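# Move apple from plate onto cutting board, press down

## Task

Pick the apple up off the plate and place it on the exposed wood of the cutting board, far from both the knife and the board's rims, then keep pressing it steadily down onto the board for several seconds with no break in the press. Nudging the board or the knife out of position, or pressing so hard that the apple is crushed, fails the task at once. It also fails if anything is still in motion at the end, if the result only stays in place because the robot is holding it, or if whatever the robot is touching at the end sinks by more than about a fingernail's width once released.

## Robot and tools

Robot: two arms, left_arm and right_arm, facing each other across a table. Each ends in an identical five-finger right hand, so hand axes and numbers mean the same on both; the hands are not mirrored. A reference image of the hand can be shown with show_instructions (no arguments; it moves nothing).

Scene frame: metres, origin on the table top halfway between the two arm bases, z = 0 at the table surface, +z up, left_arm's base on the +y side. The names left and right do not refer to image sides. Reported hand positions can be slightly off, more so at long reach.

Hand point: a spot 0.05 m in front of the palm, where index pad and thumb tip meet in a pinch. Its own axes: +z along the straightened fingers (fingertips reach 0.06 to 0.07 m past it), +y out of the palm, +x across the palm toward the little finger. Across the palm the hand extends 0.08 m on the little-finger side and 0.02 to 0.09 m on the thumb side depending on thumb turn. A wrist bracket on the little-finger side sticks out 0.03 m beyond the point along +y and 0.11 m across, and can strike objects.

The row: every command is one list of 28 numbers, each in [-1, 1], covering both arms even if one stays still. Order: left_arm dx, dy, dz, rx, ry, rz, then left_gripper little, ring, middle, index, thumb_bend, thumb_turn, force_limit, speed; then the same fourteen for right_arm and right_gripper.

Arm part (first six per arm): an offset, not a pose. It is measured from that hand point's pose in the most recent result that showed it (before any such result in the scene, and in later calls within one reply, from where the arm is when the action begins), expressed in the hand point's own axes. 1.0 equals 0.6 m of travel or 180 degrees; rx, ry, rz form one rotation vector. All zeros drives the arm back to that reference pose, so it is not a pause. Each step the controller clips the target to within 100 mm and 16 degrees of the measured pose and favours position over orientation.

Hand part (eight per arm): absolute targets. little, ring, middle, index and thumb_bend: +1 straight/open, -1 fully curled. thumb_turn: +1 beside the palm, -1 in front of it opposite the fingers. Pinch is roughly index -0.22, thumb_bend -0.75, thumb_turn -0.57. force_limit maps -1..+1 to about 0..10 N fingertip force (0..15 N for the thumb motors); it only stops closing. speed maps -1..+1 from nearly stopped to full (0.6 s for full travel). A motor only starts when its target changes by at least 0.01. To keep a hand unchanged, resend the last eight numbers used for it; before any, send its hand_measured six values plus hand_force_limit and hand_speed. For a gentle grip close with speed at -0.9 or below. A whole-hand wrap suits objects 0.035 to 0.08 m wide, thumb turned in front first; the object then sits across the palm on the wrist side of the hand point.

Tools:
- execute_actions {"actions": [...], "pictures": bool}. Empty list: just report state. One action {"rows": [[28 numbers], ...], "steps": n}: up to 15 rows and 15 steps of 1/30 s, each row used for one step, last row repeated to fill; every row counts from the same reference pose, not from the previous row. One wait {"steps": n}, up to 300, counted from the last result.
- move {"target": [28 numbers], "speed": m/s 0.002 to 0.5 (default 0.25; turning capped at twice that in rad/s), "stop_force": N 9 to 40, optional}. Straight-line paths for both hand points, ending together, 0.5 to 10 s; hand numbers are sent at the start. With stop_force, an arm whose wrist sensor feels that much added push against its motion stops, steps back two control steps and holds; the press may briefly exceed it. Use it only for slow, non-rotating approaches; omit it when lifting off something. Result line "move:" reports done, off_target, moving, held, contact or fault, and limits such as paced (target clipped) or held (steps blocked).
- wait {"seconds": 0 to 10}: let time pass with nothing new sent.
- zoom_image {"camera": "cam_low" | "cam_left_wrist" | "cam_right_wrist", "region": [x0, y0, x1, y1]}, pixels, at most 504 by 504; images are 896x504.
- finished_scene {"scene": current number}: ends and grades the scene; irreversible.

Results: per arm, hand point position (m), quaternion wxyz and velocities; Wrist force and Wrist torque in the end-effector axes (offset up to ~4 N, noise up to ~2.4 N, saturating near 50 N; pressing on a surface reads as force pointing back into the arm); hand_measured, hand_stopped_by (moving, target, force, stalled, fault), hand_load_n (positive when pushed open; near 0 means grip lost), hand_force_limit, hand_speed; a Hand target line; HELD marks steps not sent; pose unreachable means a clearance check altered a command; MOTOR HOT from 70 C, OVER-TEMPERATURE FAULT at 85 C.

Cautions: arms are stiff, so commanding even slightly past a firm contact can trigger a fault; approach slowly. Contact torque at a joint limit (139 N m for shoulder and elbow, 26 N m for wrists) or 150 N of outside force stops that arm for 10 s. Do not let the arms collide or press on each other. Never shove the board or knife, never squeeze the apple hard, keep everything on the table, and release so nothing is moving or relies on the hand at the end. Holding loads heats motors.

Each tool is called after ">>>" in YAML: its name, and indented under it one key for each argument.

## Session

>>> execute_actions:
  actions: []

Scene clock: 0.00 s of 4800.00 s.
left_arm: end_effector_position=(+0.2300, +0.4396, +0.4800) hand_measured=(+1.000, +1.000, +1.000, +1.000, +1.000, +1.000) hand_load_n=(+0.0, +0.0, +0.0, +0.0, +0.0, +0.0) hand_stopped_by=(target, target, target, target, target, target) hand_force_limit=0.00 hand_speed=-0.80 end_effector_quat_wxyz=(+0.015, +0.353, +0.935, -0.021) end_effector_velocity=(+0.000, +0.000, +0.000) end_effector_angular_velocity=(-0.000, -0.000, -0.000) | right_arm: end_effector_position=(+0.1114, -0.2795, +0.4811) hand_measured=(+1.000, +1.000, +1.000, +1.000, +1.000, +1.000) hand_load_n=(+0.0, +0.0, +0.0, +0.0, +0.0, +0.0) hand_stopped_by=(target, target, target, target, target, target) hand_force_limit=0.00 hand_speed=-0.80 end_effector_quat_wxyz=(+0.009, -0.385, +0.923, -0.013) end_effector_velocity=(+0.000, -0.000, -0.000) end_effector_angular_velocity=(-0.000, -0.000, -0.000)
Joint positions: left_arm=[ 0.536 -1.738  1.335  1.924  1.586 -1.879] | right_arm=[-1.209 -1.737  1.337  1.956  1.598 -1.867]
Joint velocities: left_arm=[ 0.     0.    -0.     0.    -0.     0.001] | right_arm=[-0. -0.  0.  0.  0.  0.]
Wrist force (N, on the end effector, along its own x y z axes, offset not removed): no reading
Wrist torque (N m, same axes, about the end effector's origin, offset not removed): no reading
Hand target (left_arm): +0.230, +0.440, +0.480; +0.015, +0.353, +0.935, -0.021
Hand target (right_arm): +0.111, -0.280, +0.481; +0.009, -0.385, +0.923, -0.013

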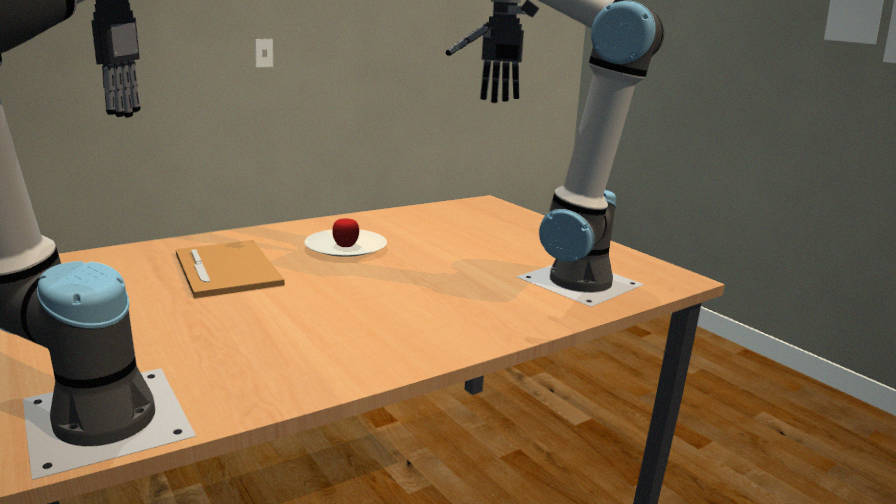

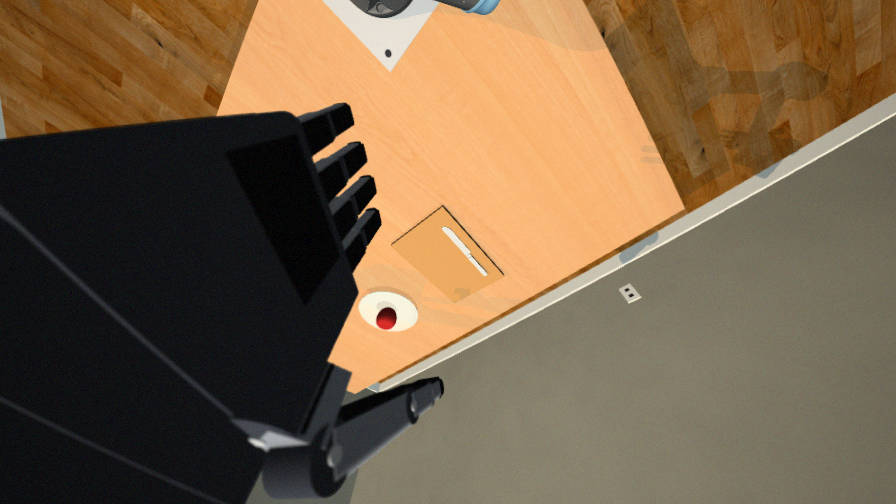

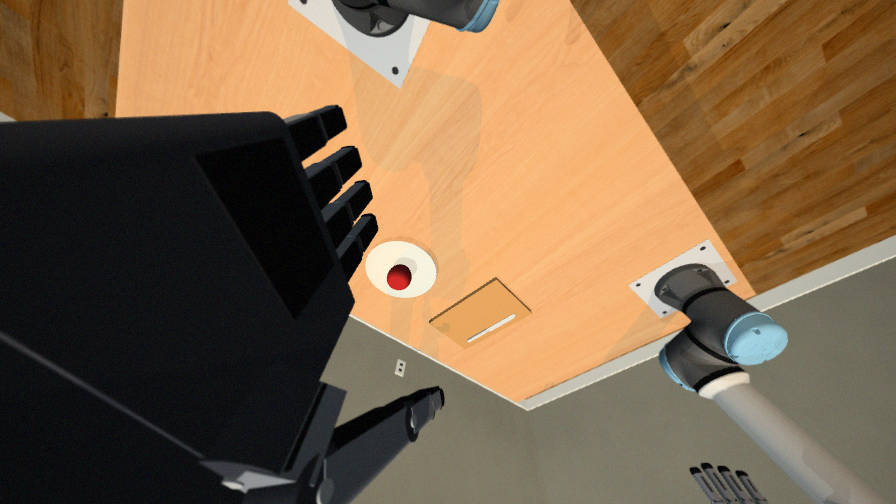

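>>> move:
  target: [-0.932,-0.427,0.602,0.215,-0.183,-0.405,1,1,1,1,1,-1,0,0,0,0,0,0,0,0,1,1,1,1,1,1,0,-0.8]

>>> move:
  target: [0,0.096,0.08,0,0,0,1,1,1,1,1,-1,0,0,0,0,0,0,0,0,1,1,1,1,1,1,0,-0.8]
  speed: 0.06
  stop_force: 10

>>> zoom_image:
  camera: "cam_low"
  region: [240,150,440,300]

Scene clock: 14.20 s of 4800.00 s.
left_arm: end_effector_position=(+0.4856, -0.1385, +0.1500) hand_measured=(+1.000, +1.000, +1.000, +1.000, +1.000, -1.000) hand_load_n=(+0.0, +0.0, +0.0, +0.0, +0.0, +0.0) hand_stopped_by=(target, target, target, target, target, target) hand_force_limit=0.00 hand_speed=0.00 end_effector_quat_wxyz=(-0.134, +0.287, -0.860, +0.400) end_effector_velocity=(+0.000, -0.002, -0.000) end_effector_angular_velocity=(+0.003, +0.004, +0.000) | right_arm: end_effector_position=(+0.1114, -0.2795, +0.4811) hand_measured=(+1.000, +1.000, +1.000, +1.000, +1.000, +1.000) hand_load_n=(+0.0, +0.0, +0.0, +0.0, +0.0, +0.0) hand_stopped_by=(target, target, target, target, target, target) hand_force_limit=0.00 hand_speed=-0.80 end_effector_quat_wxyz=(+0.009, -0.385, +0.923, -0.013) end_effector_velocity=(-0.000, +0.000, -0.000) end_effector_angular_velocity=(-0.001, +0.000, +0.001)
Joint positions: left_arm=[ 0.445 -0.57   0.465  0.813  1.422 -3.267] | right_arm=[-1.209 -1.737  1.337  1.956  1.598 -1.867]
Joint velocities: left_arm=[-0.     0.016 -0.033  0.021  0.001 -0.002] | right_arm=[ 0.001  0.     0.001 -0.001  0.001  0.001]
Wrist force (N, on the end effector, along its own x y z axes, offset not removed): left_arm=[-0.5 -1.4 -2.6] | right_arm=[-1.9 0.9 -0.5]
Wrist torque (N m, same axes, about the end effector's origin, offset not removed): left_arm=[-0.17 -0.13 0.06] | right_arm=[0.21 0.30 -0.11]
Hand target (left_arm): +0.486, -0.139, +0.150; +0.134, -0.287, +0.860, -0.400
Hand target (right_arm): +0.111, -0.280, +0.481; +0.009, -0.385, +0.923, -0.013
Off the commanded pose (left_arm): 0.001 m, 0 deg.
Off the commanded pose (right_arm): 0.000 m, 0 deg.
After step 100, 7.17 s passed at rest.
move: done

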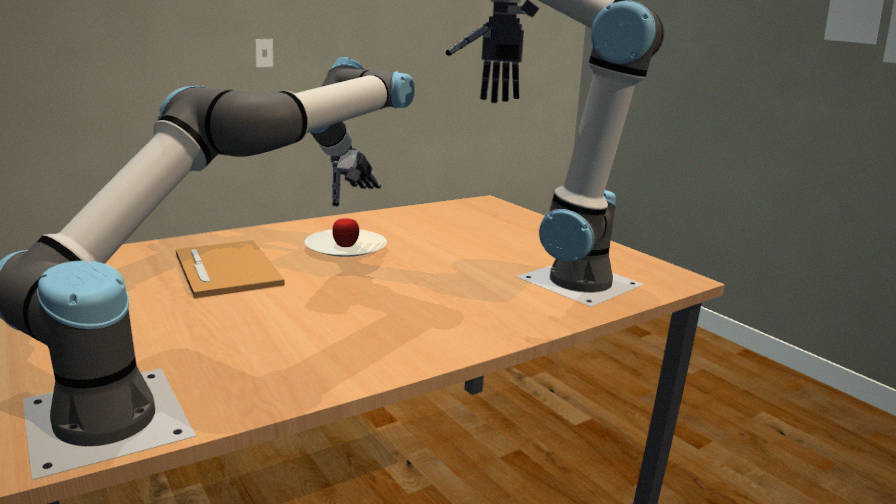

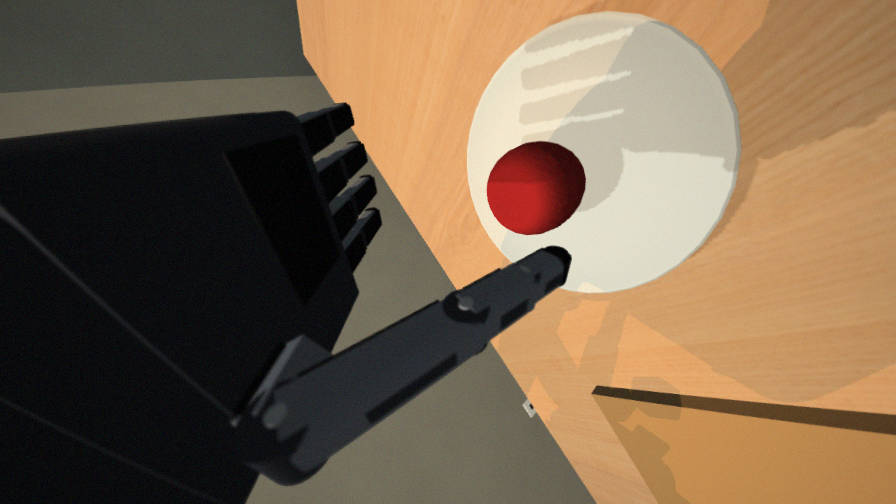

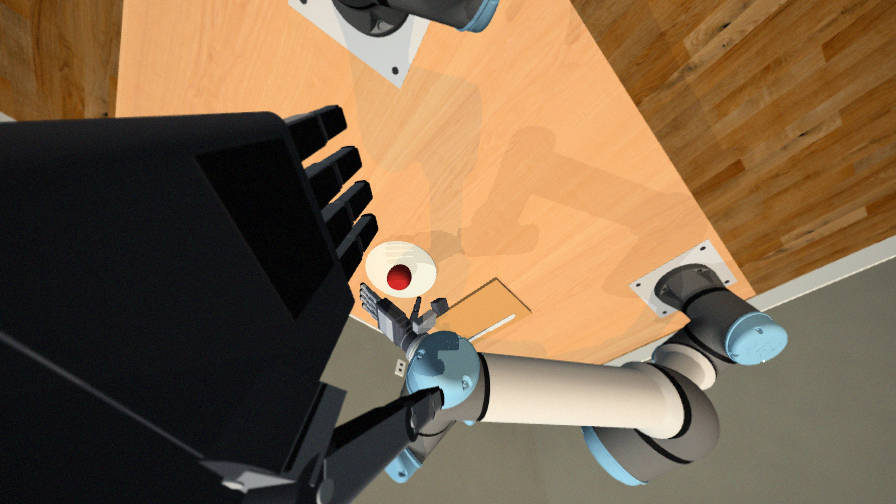

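Scene clock: 15.83 s of 4800.00 s.
left_arm: end_effector_position=(+0.4853, -0.1383, +0.0752) hand_measured=(+1.000, +1.000, +1.000, +1.000, +1.000, -1.000) hand_load_n=(+0.0, +0.0, +0.0, +0.0, +0.0, +0.0) hand_stopped_by=(target, target, target, target, target, target) hand_force_limit=0.00 hand_speed=0.00 end_effector_quat_wxyz=(-0.134, +0.287, -0.860, +0.400) end_effector_velocity=(-0.000, +0.000, -0.002) end_effector_angular_velocity=(+0.000, -0.000, +0.000) | right_arm: end_effector_position=(+0.1114, -0.2795, +0.4811) hand_measured=(+1.000, +1.000, +1.000, +1.000, +1.000, +1.000) hand_load_n=(+0.0, +0.0, +0.0, +0.0, +0.0, +0.0) hand_stopped_by=(target, target, target, target, target, target) hand_force_limit=0.00 hand_speed=-0.80 end_effector_quat_wxyz=(+0.009, -0.385, +0.923, -0.013) end_effector_velocity=(+0.000, +0.000, +0.000) end_effector_angular_velocity=(+0.001, -0.001, -0.000)
Joint positions: left_arm=[ 0.445 -0.574  0.664  0.618  1.422 -3.267] | right_arm=[-1.209 -1.737  1.337  1.956  1.598 -1.867]
Joint velocities: left_arm=[-0.     0.     0.004 -0.004 -0.    -0.   ] | right_arm=[ 0.001  0.    -0.001 -0.001 -0.     0.001]
Wrist force (N, on the end effector, along its own x y z axes, offset not removed): left_arm=[-0.3 0.8 -3.5] | right_arm=[-1.6 1.1 -2.3]
Wrist torque (N m, same axes, about the end effector's origin, offset not removed): left_arm=[0.38 0.08 0.26] | right_arm=[0.22 0.09 -0.13]
Hand target (left_arm): +0.485, -0.138, +0.075; +0.134, -0.287, +0.860, -0.400
Hand target (right_arm): +0.111, -0.280, +0.481; +0.009, -0.385, +0.923, -0.013
Off the commanded pose (left_arm): 0.000 m, 0 deg.
Off the commanded pose (right_arm): 0.000 m, 0 deg.
move: done

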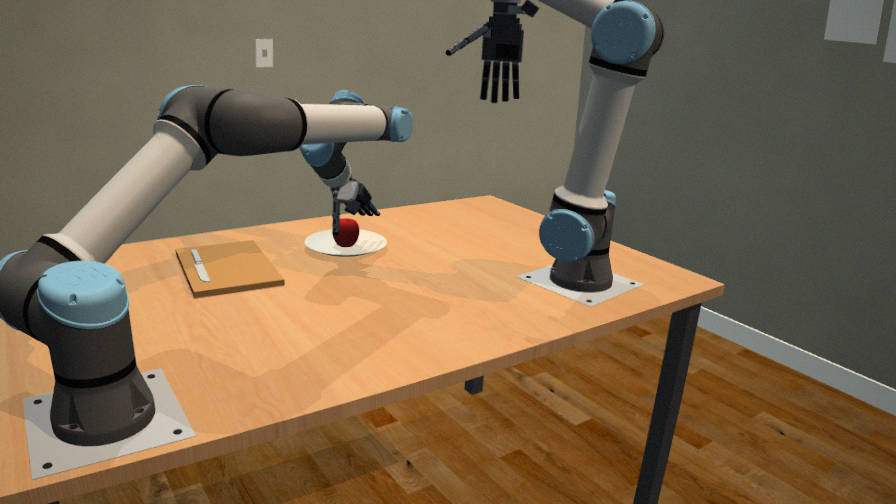

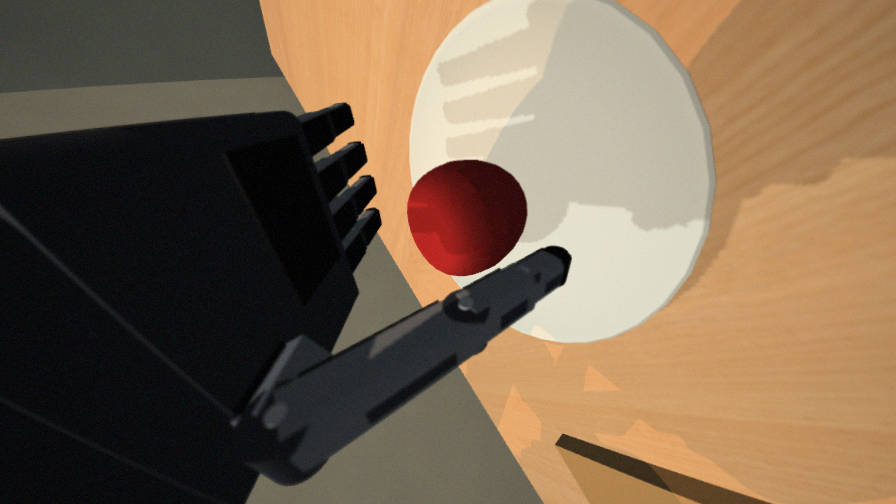

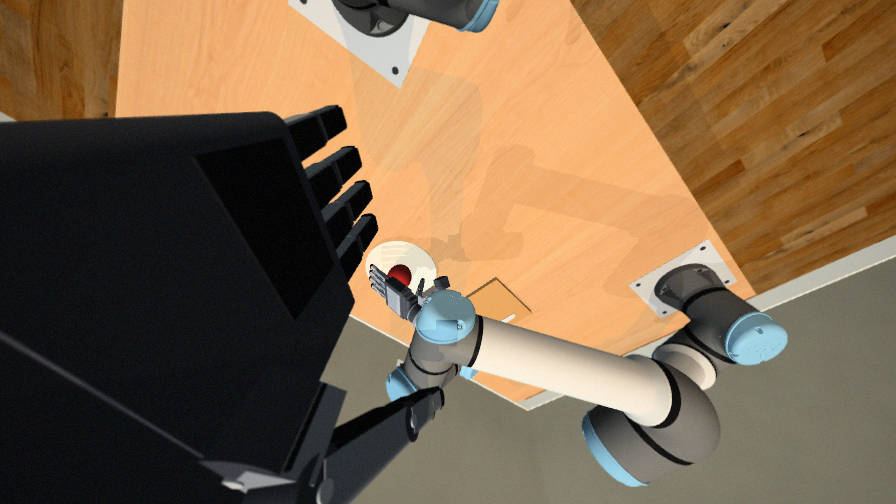

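Region (240, 150, 440, 300) of cam_low's 896x504 image, scaled by 2.520, with more detail than that image has; it fills the top 378 rows of this view, and the rest is white.

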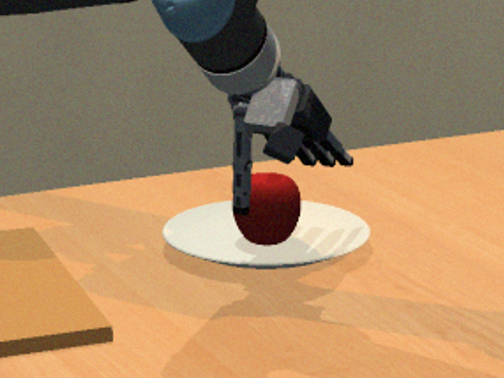

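>>> move:
  target: [0,0.037,0.035,0,0,0,1,1,1,1,1,-1,0,0,0,0,0,0,0,0,1,1,1,1,1,1,0,-0.8]
  speed: 0.02
  stop_force: 10

>>> move:
  target: [0,0,0,0,0,0,-0.6,-0.6,-0.6,-0.6,-0.6,-1,0.4,-0.7,0,0,0,0,0,0,1,1,1,1,1,1,0,-0.8]

>>> move:
  target: [0,-0.077,-0.064,0,0,0,-0.6,-0.6,-0.6,-0.6,-0.6,-1,0.4,-0.7,0,0,0,0,0,0,1,1,1,1,1,1,0,-0.8]
  speed: 0.08

Scene clock: 27.20 s of 4800.00 s.
left_arm: end_effector_position=(+0.4863, -0.1398, +0.0448) hand_measured=(+1.000, +1.000, +1.000, +1.000, +1.000, -1.000) hand_load_n=(+0.0, +0.0, +0.0, +0.0, +0.0, +0.0) hand_stopped_by=(target, target, target, target, target, target) hand_force_limit=0.00 hand_speed=0.00 end_effector_quat_wxyz=(-0.134, +0.287, -0.860, +0.400) end_effector_velocity=(+0.000, +0.000, -0.002) end_effector_angular_velocity=(+0.001, -0.001, +0.001) | right_arm: end_effector_position=(+0.1114, -0.2795, +0.4811) hand_measured=(+1.000, +1.000, +1.000, +1.000, +1.000, +1.000) hand_load_n=(+0.0, +0.0, +0.0, +0.0, +0.0, +0.0) hand_stopped_by=(target, target, target, target, target, target) hand_force_limit=0.00 hand_speed=-0.80 end_effector_quat_wxyz=(+0.009, -0.385, +0.923, -0.013) end_effector_velocity=(-0.000, +0.000, -0.000) end_effector_angular_velocity=(-0.000, +0.001, +0.000)
Joint positions: left_arm=[ 0.445 -0.554  0.703  0.559  1.422 -3.267] | right_arm=[-1.209 -1.737  1.337  1.956  1.598 -1.867]
Joint velocities: left_arm=[-0.     0.001  0.003 -0.004 -0.001  0.   ] | right_arm=[-0.     0.     0.001  0.    -0.    -0.   ]
Wrist force (N, on the end effector, along its own x y z axes, offset not removed): left_arm=[-4.4 -0.6 1.5] | right_arm=[-3.4 0.4 0.3]
Wrist torque (N m, same axes, about the end effector's origin, offset not removed): left_arm=[-0.11 0.58 -0.18] | right_arm=[0.19 0.39 -0.18]
Hand target (left_arm): +0.486, -0.140, +0.045; +0.134, -0.287, +0.860, -0.400
Hand target (right_arm): +0.111, -0.280, +0.481; +0.009, -0.385, +0.923, -0.013
Off the commanded pose (left_arm): 0.000 m, 0 deg.
Off the commanded pose (right_arm): 0.000 m, 0 deg.
After step 100, 6.27 s passed at rest.
move: done

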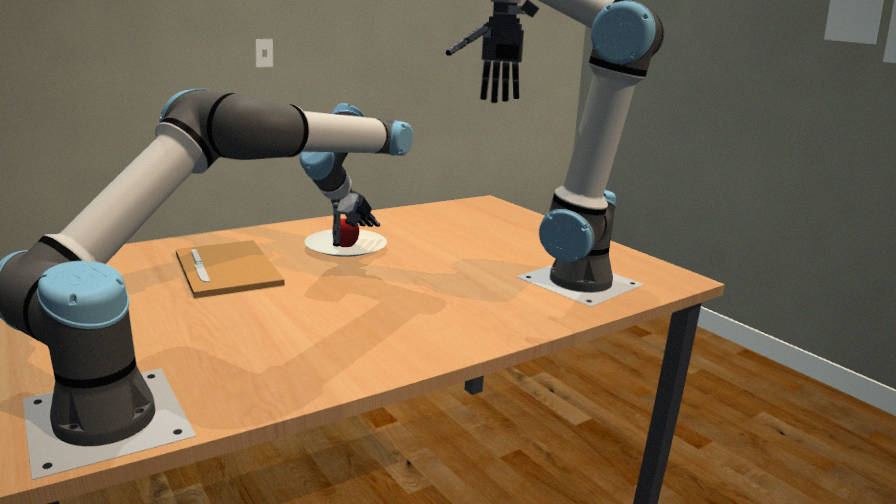

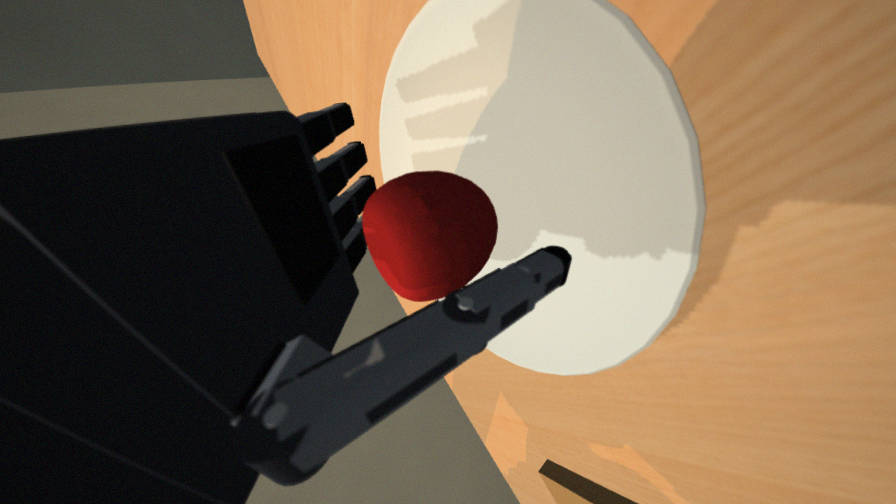

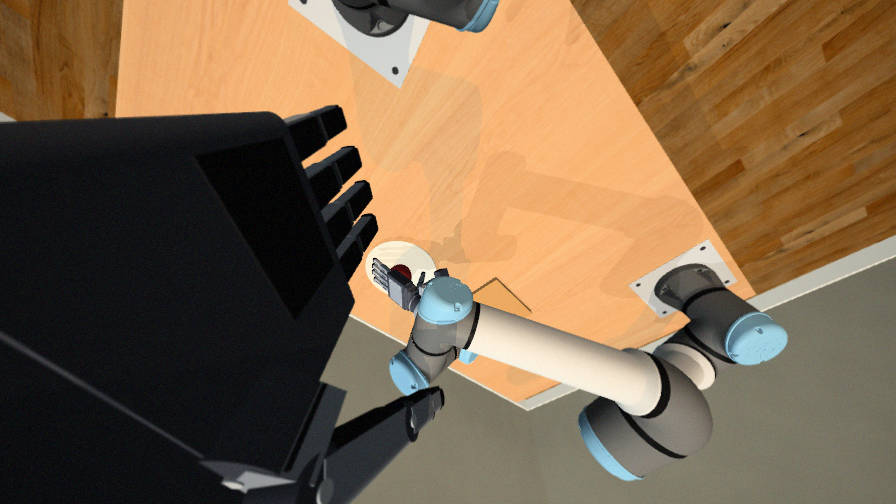

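Scene clock: 30.67 s of 4800.00 s.
left_arm: end_effector_position=(+0.4863, -0.1398, +0.0448) hand_measured=(-0.600, -0.028, +0.240, +0.270, +0.560, -1.000) hand_load_n=(+0.0, +8.5, +6.5, +1.0, +16.5, +6.5) hand_stopped_by=(target, force, force, force, force, target) hand_force_limit=0.40 hand_speed=-0.70 end_effector_quat_wxyz=(-0.134, +0.287, -0.860, +0.400) end_effector_velocity=(-0.000, +0.001, -0.000) end_effector_angular_velocity=(+0.001, -0.000, +0.001) | right_arm: end_effector_position=(+0.1114, -0.2795, +0.4811) hand_measured=(+1.000, +1.000, +1.000, +1.000, +1.000, +1.000) hand_load_n=(+0.0, +0.0, +0.0, +0.0, +0.0, +0.0) hand_stopped_by=(target, target, target, target, target, target) hand_force_limit=0.00 hand_speed=-0.80 end_effector_quat_wxyz=(+0.009, -0.385, +0.923, -0.013) end_effector_velocity=(-0.000, +0.000, +0.000) end_effector_angular_velocity=(+0.001, -0.001, +0.000)
Joint positions: left_arm=[ 0.445 -0.554  0.703  0.559  1.422 -3.267] | right_arm=[-1.209 -1.737  1.337  1.956  1.598 -1.867]
Joint velocities: left_arm=[-0.    -0.001  0.002 -0.    -0.001 -0.   ] | right_arm=[ 0.    -0.    -0.001  0.    -0.     0.   ]
Wrist force (N, on the end effector, along its own x y z axes, offset not removed): left_arm=[1.6 0.8 -3.7] | right_arm=[1.2 1.9 -4.0]
Wrist torque (N m, same axes, about the end effector's origin, offset not removed): left_arm=[0.42 -0.29 0.43] | right_arm=[0.69 -0.04 -0.05]
Hand target (left_arm): +0.486, -0.140, +0.045; +0.134, -0.287, +0.860, -0.400
Hand target (right_arm): +0.111, -0.280, +0.481; +0.009, -0.385, +0.923, -0.013
Off the commanded pose (left_arm): 0.000 m, 0 deg.
Off the commanded pose (right_arm): 0.000 m, 0 deg.
move: done

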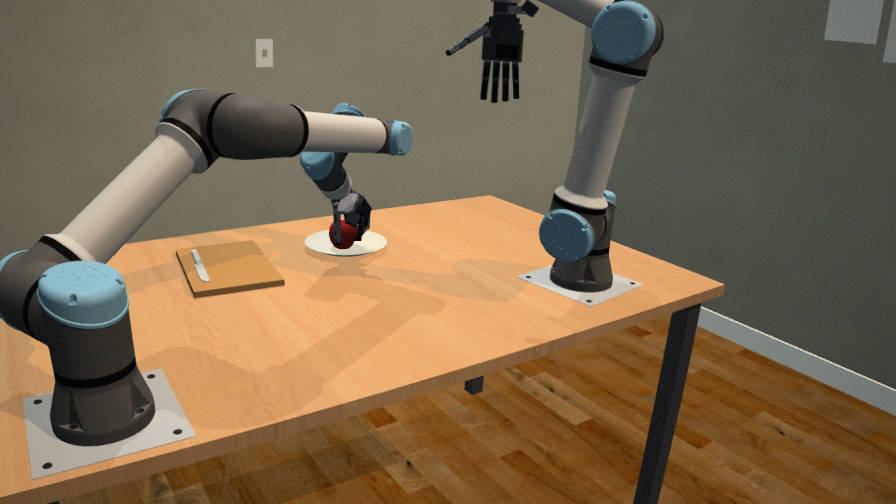

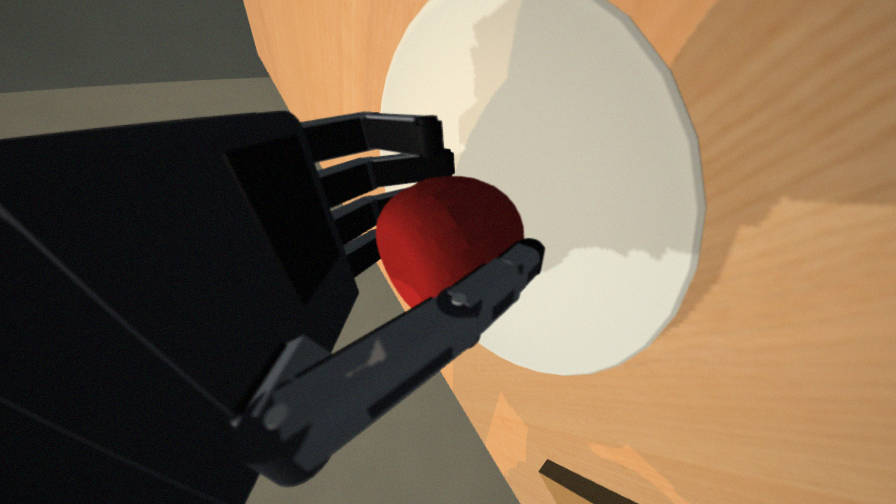

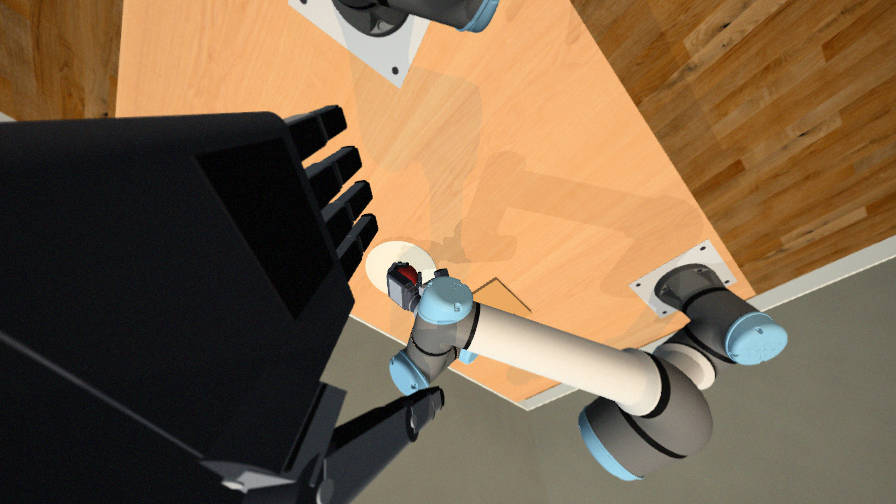

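Scene clock: 31.83 s of 4800.00 s.
left_arm: end_effector_position=(+0.4866, -0.1400, +0.1049) hand_measured=(-0.600, -0.028, +0.240, +0.270, +0.560, -1.000) hand_load_n=(+0.0, +8.0, +6.5, +1.0, +17.0, +6.5) hand_stopped_by=(target, force, force, force, force, target) hand_force_limit=0.40 hand_speed=-0.70 end_effector_quat_wxyz=(-0.134, +0.287, -0.860, +0.401) end_effector_velocity=(-0.000, -0.000, -0.000) end_effector_angular_velocity=(+0.001, +0.002, +0.000) | right_arm: end_effector_position=(+0.1114, -0.2795, +0.4811) hand_measured=(+1.000, +1.000, +1.000, +1.000, +1.000, +1.000) hand_load_n=(+0.0, +0.0, +0.0, +0.0, +0.0, +0.0) hand_stopped_by=(target, target, target, target, target, target) hand_force_limit=0.00 hand_speed=-0.80 end_effector_quat_wxyz=(+0.009, -0.385, +0.923, -0.013) end_effector_velocity=(+0.000, +0.000, +0.000) end_effector_angular_velocity=(+0.000, -0.001, -0.001)
Joint positions: left_arm=[ 0.445 -0.571  0.583  0.696  1.422 -3.267] | right_arm=[-1.209 -1.737  1.337  1.956  1.598 -1.867]
Joint velocities: left_arm=[ 0.     0.003 -0.006  0.004  0.001 -0.001] | right_arm=[-0.001  0.    -0.001 -0.     0.     0.   ]
Wrist force (N, on the end effector, along its own x y z axes, offset not removed): left_arm=[-0.7 2.5 0.4] | right_arm=[1.0 -1.1 -2.2]
Wrist torque (N m, same axes, about the end effector's origin, offset not removed): left_arm=[0.17 0.30 -0.06] | right_arm=[-0.09 -0.25 -0.06]
Hand target (left_arm): +0.487, -0.140, +0.105; +0.134, -0.287, +0.860, -0.400
Hand target (right_arm): +0.111, -0.280, +0.481; +0.009, -0.385, +0.923, -0.013
Off the commanded pose (left_arm): 0.000 m, 0 deg.
Off the commanded pose (right_arm): 0.000 m, 0 deg.
move: done

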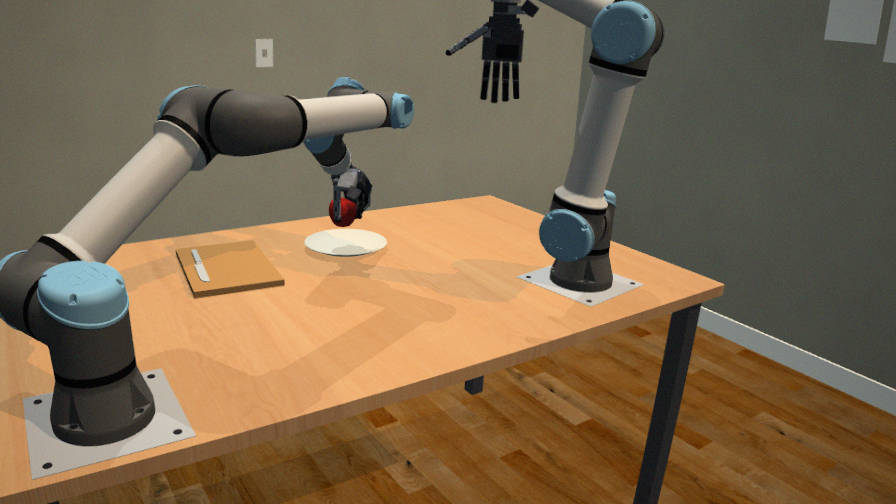

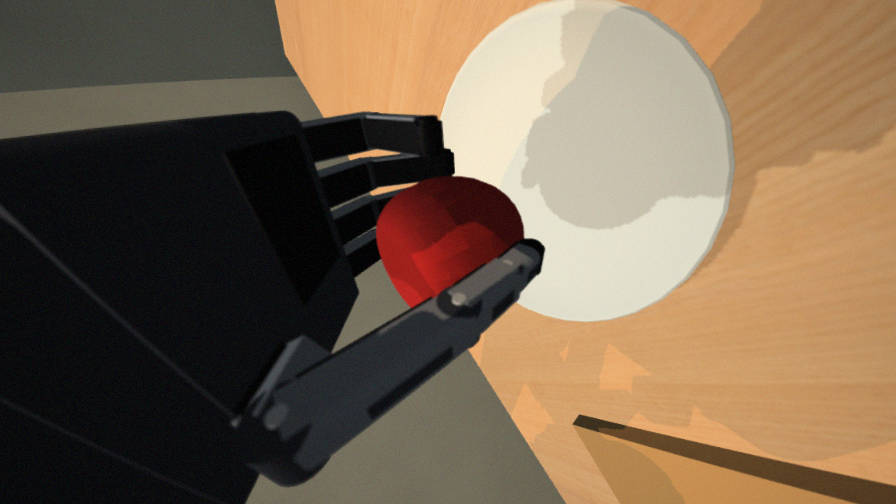

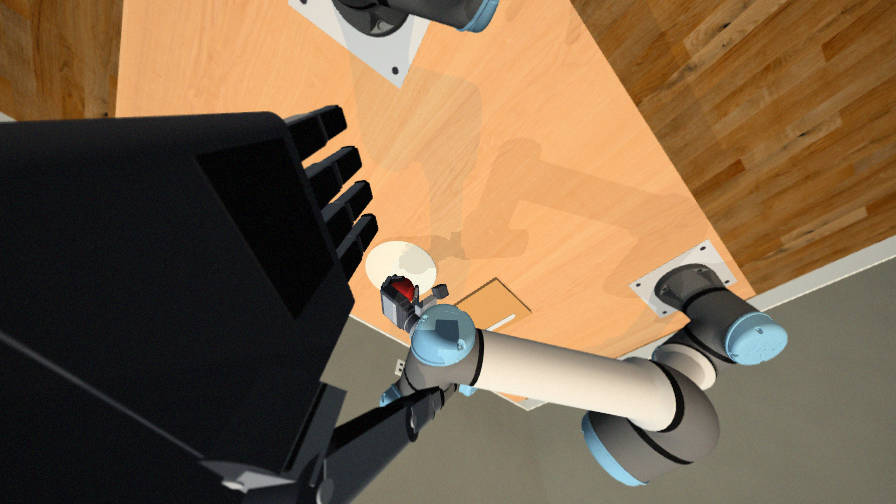

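>>> move:
  target: [-0.27,0.275,-0.328,0,0,0,-0.6,-0.6,-0.6,-0.6,-0.6,-1,0.4,-0.7,0,0,0,0,0,0,1,1,1,1,1,1,0,-0.8]
  speed: 0.15

>>> move:
  target: [0,0.047,0.04,0,0,0,-0.6,-0.6,-0.6,-0.6,-0.6,-1,0.4,-0.7,0,0,0,0,0,0,1,1,1,1,1,1,0,-0.8]
  speed: 0.04
  stop_force: 10

>>> zoom_image:
  camera: "cam_low"
  region: [140,170,340,320]

Scene clock: 39.00 s of 4800.00 s.
left_arm: end_effector_position=(+0.4620, +0.1624, +0.1054) hand_measured=(-0.600, -0.028, +0.240, +0.270, +0.560, -1.000) hand_load_n=(+0.0, +8.0, +6.5, +1.0, +17.0, +6.5) hand_stopped_by=(target, force, force, force, force, target) hand_force_limit=0.40 hand_speed=-0.70 end_effector_quat_wxyz=(-0.134, +0.287, -0.860, +0.400) end_effector_velocity=(-0.000, +0.001, +0.000) end_effector_angular_velocity=(-0.001, +0.000, -0.001) | right_arm: end_effector_position=(+0.1114, -0.2795, +0.4811) hand_measured=(+1.000, +1.000, +1.000, +1.000, +1.000, +1.000) hand_load_n=(+0.0, +0.0, +0.0, +0.0, +0.0, +0.0) hand_stopped_by=(target, target, target, target, target, target) hand_force_limit=0.00 hand_speed=-0.80 end_effector_quat_wxyz=(+0.009, -0.385, +0.923, -0.013) end_effector_velocity=(-0.000, -0.000, -0.000) end_effector_angular_velocity=(-0.001, +0.001, -0.000)
Joint positions: left_arm=[ 0.701 -1.185  1.626  0.258  1.617 -3.101] | right_arm=[-1.209 -1.737  1.337  1.956  1.598 -1.867]
Joint velocities: left_arm=[ 0.002 -0.003  0.003 -0.001  0.002  0.001] | right_arm=[ 0.     0.     0.001 -0.     0.     0.001]
Wrist force (N, on the end effector, along its own x y z axes, offset not removed): left_arm=[-1.7 0.9 1.2] | right_arm=[-2.7 0.7 -1.6]
Wrist torque (N m, same axes, about the end effector's origin, offset not removed): left_arm=[0.05 0.19 0.00] | right_arm=[0.07 0.34 -0.07]
Hand target (left_arm): +0.462, +0.163, +0.105; +0.134, -0.287, +0.860, -0.400
Hand target (right_arm): +0.111, -0.280, +0.481; +0.009, -0.385, +0.923, -0.013
Off the commanded pose (left_arm): 0.000 m, 0 deg.
Off the commanded pose (right_arm): 0.000 m, 0 deg.
After step 100, 1.33 s passed at rest.
move: done

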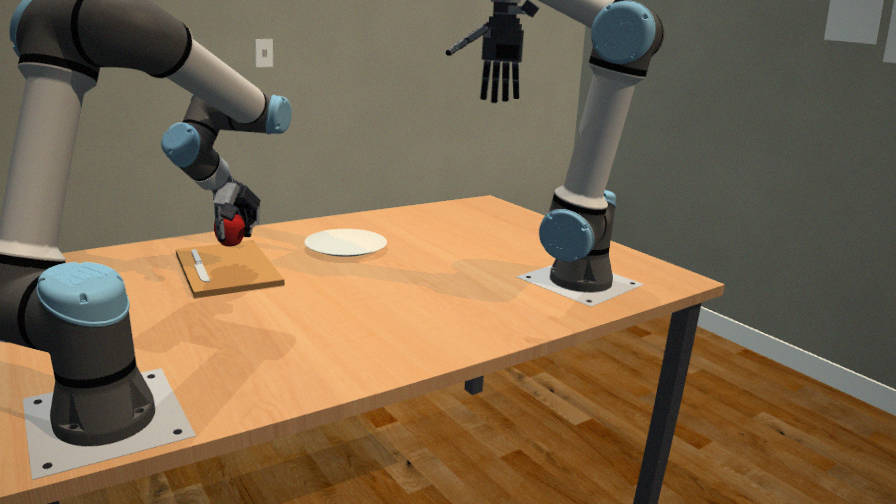

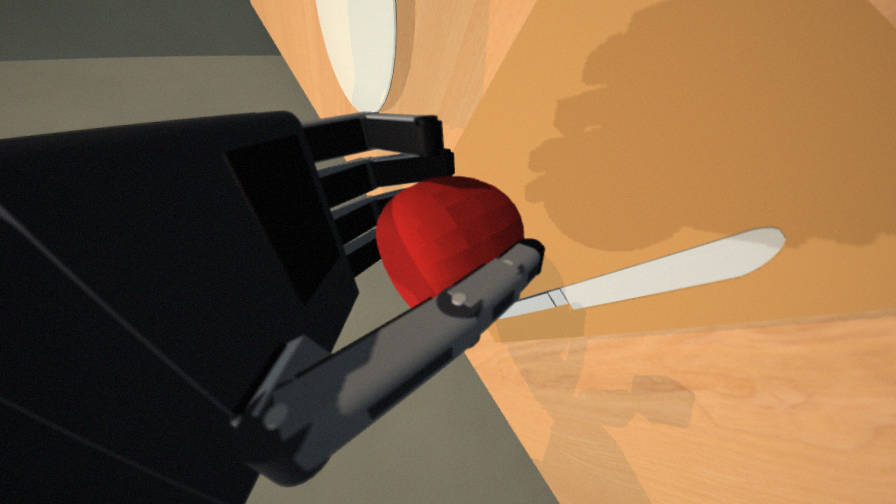

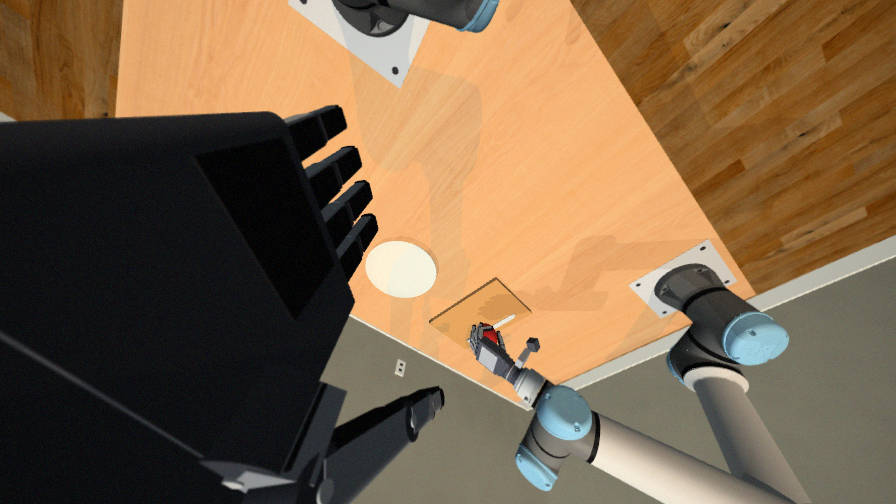

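Scene clock: 40.27 s of 4800.00 s.
left_arm: end_effector_position=(+0.4621, +0.1622, +0.0685) hand_measured=(-0.600, -0.028, +0.240, +0.270, +0.560, -1.000) hand_load_n=(+0.0, +8.0, +6.5, +1.0, +17.0, +6.5) hand_stopped_by=(target, force, force, force, force, target) hand_force_limit=0.40 hand_speed=-0.70 end_effector_quat_wxyz=(-0.134, +0.287, -0.860, +0.400) end_effector_velocity=(+0.001, -0.000, -0.001) end_effector_angular_velocity=(-0.001, -0.002, +0.001) | right_arm: end_effector_position=(+0.1114, -0.2795, +0.4811) hand_measured=(+1.000, +1.000, +1.000, +1.000, +1.000, +1.000) hand_load_n=(+0.0, +0.0, +0.0, +0.0, +0.0, +0.0) hand_stopped_by=(target, target, target, target, target, target) hand_force_limit=0.00 hand_speed=-0.80 end_effector_quat_wxyz=(+0.009, -0.385, +0.923, -0.013) end_effector_velocity=(-0.000, +0.000, -0.000) end_effector_angular_velocity=(-0.001, +0.002, +0.000)
Joint positions: left_arm=[ 0.701 -1.144  1.672  0.172  1.617 -3.101] | right_arm=[-1.209 -1.737  1.337  1.956  1.598 -1.867]
Joint velocities: left_arm=[-0.     0.001  0.001 -0.004 -0.002 -0.   ] | right_arm=[ 0.001  0.     0.002  0.    -0.     0.001]
Wrist force (N, on the end effector, along its own x y z axes, offset not removed): left_arm=[-1.3 0.6 1.3] | right_arm=[-0.2 3.1 -0.7]
Wrist torque (N m, same axes, about the end effector's origin, offset not removed): left_arm=[0.05 -0.03 -0.11] | right_arm=[0.48 -0.09 -0.03]
Hand target (left_arm): +0.462, +0.162, +0.068; +0.134, -0.287, +0.860, -0.400
Hand target (right_arm): +0.111, -0.280, +0.481; +0.009, -0.385, +0.923, -0.013
Off the commanded pose (left_arm): 0.000 m, 0 deg.
Off the commanded pose (right_arm): 0.000 m, 0 deg.
move: done

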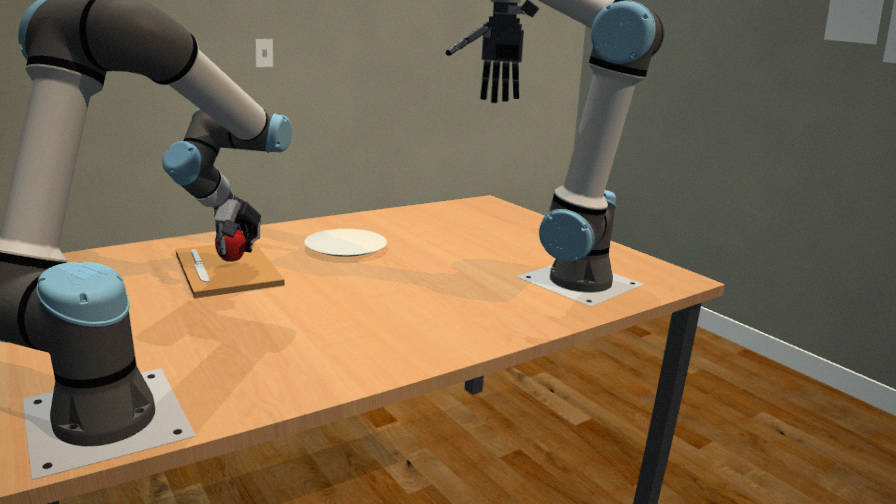

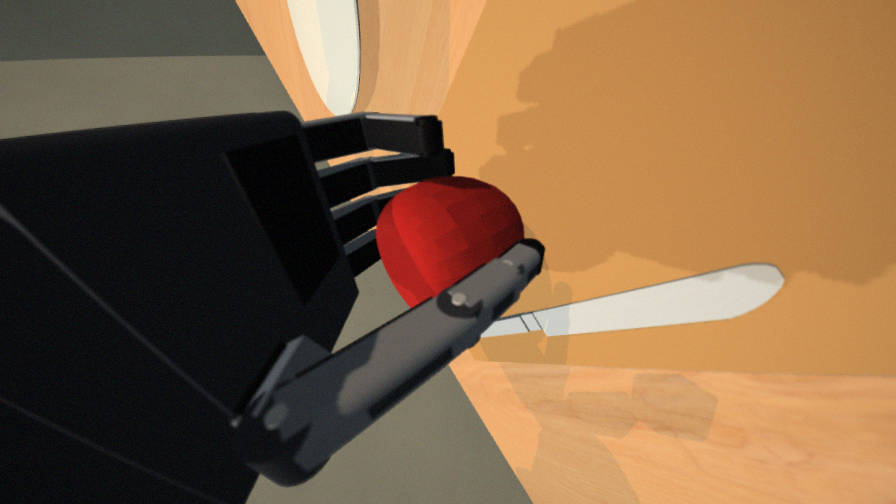

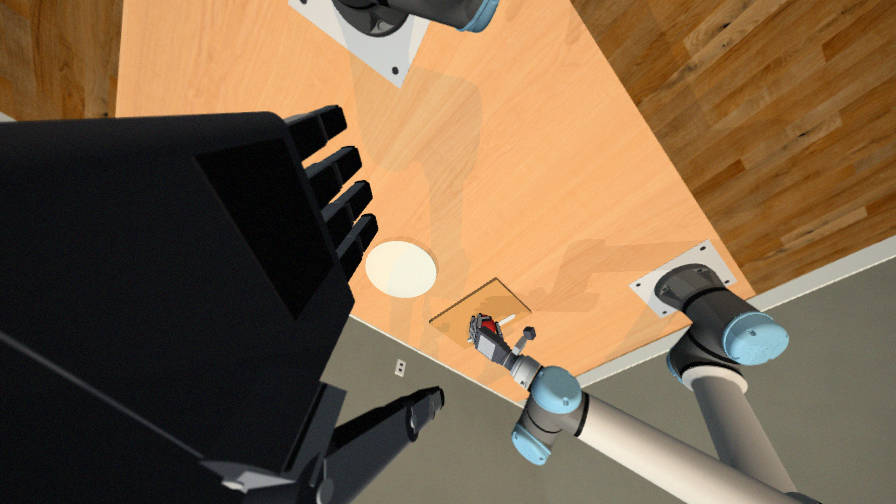

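Region (140, 170, 340, 320) of cam_low's 896x504 image, scaled by 2.520, with more detail than that image has; it fills the top 378 rows of this view, and the rest is white.

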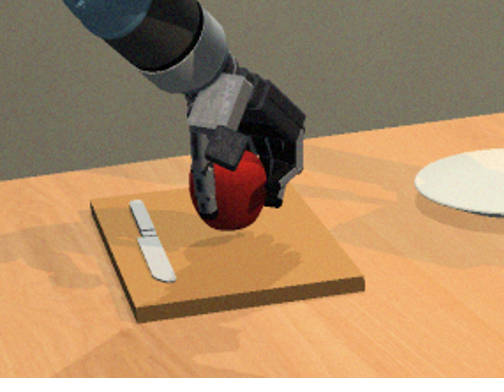

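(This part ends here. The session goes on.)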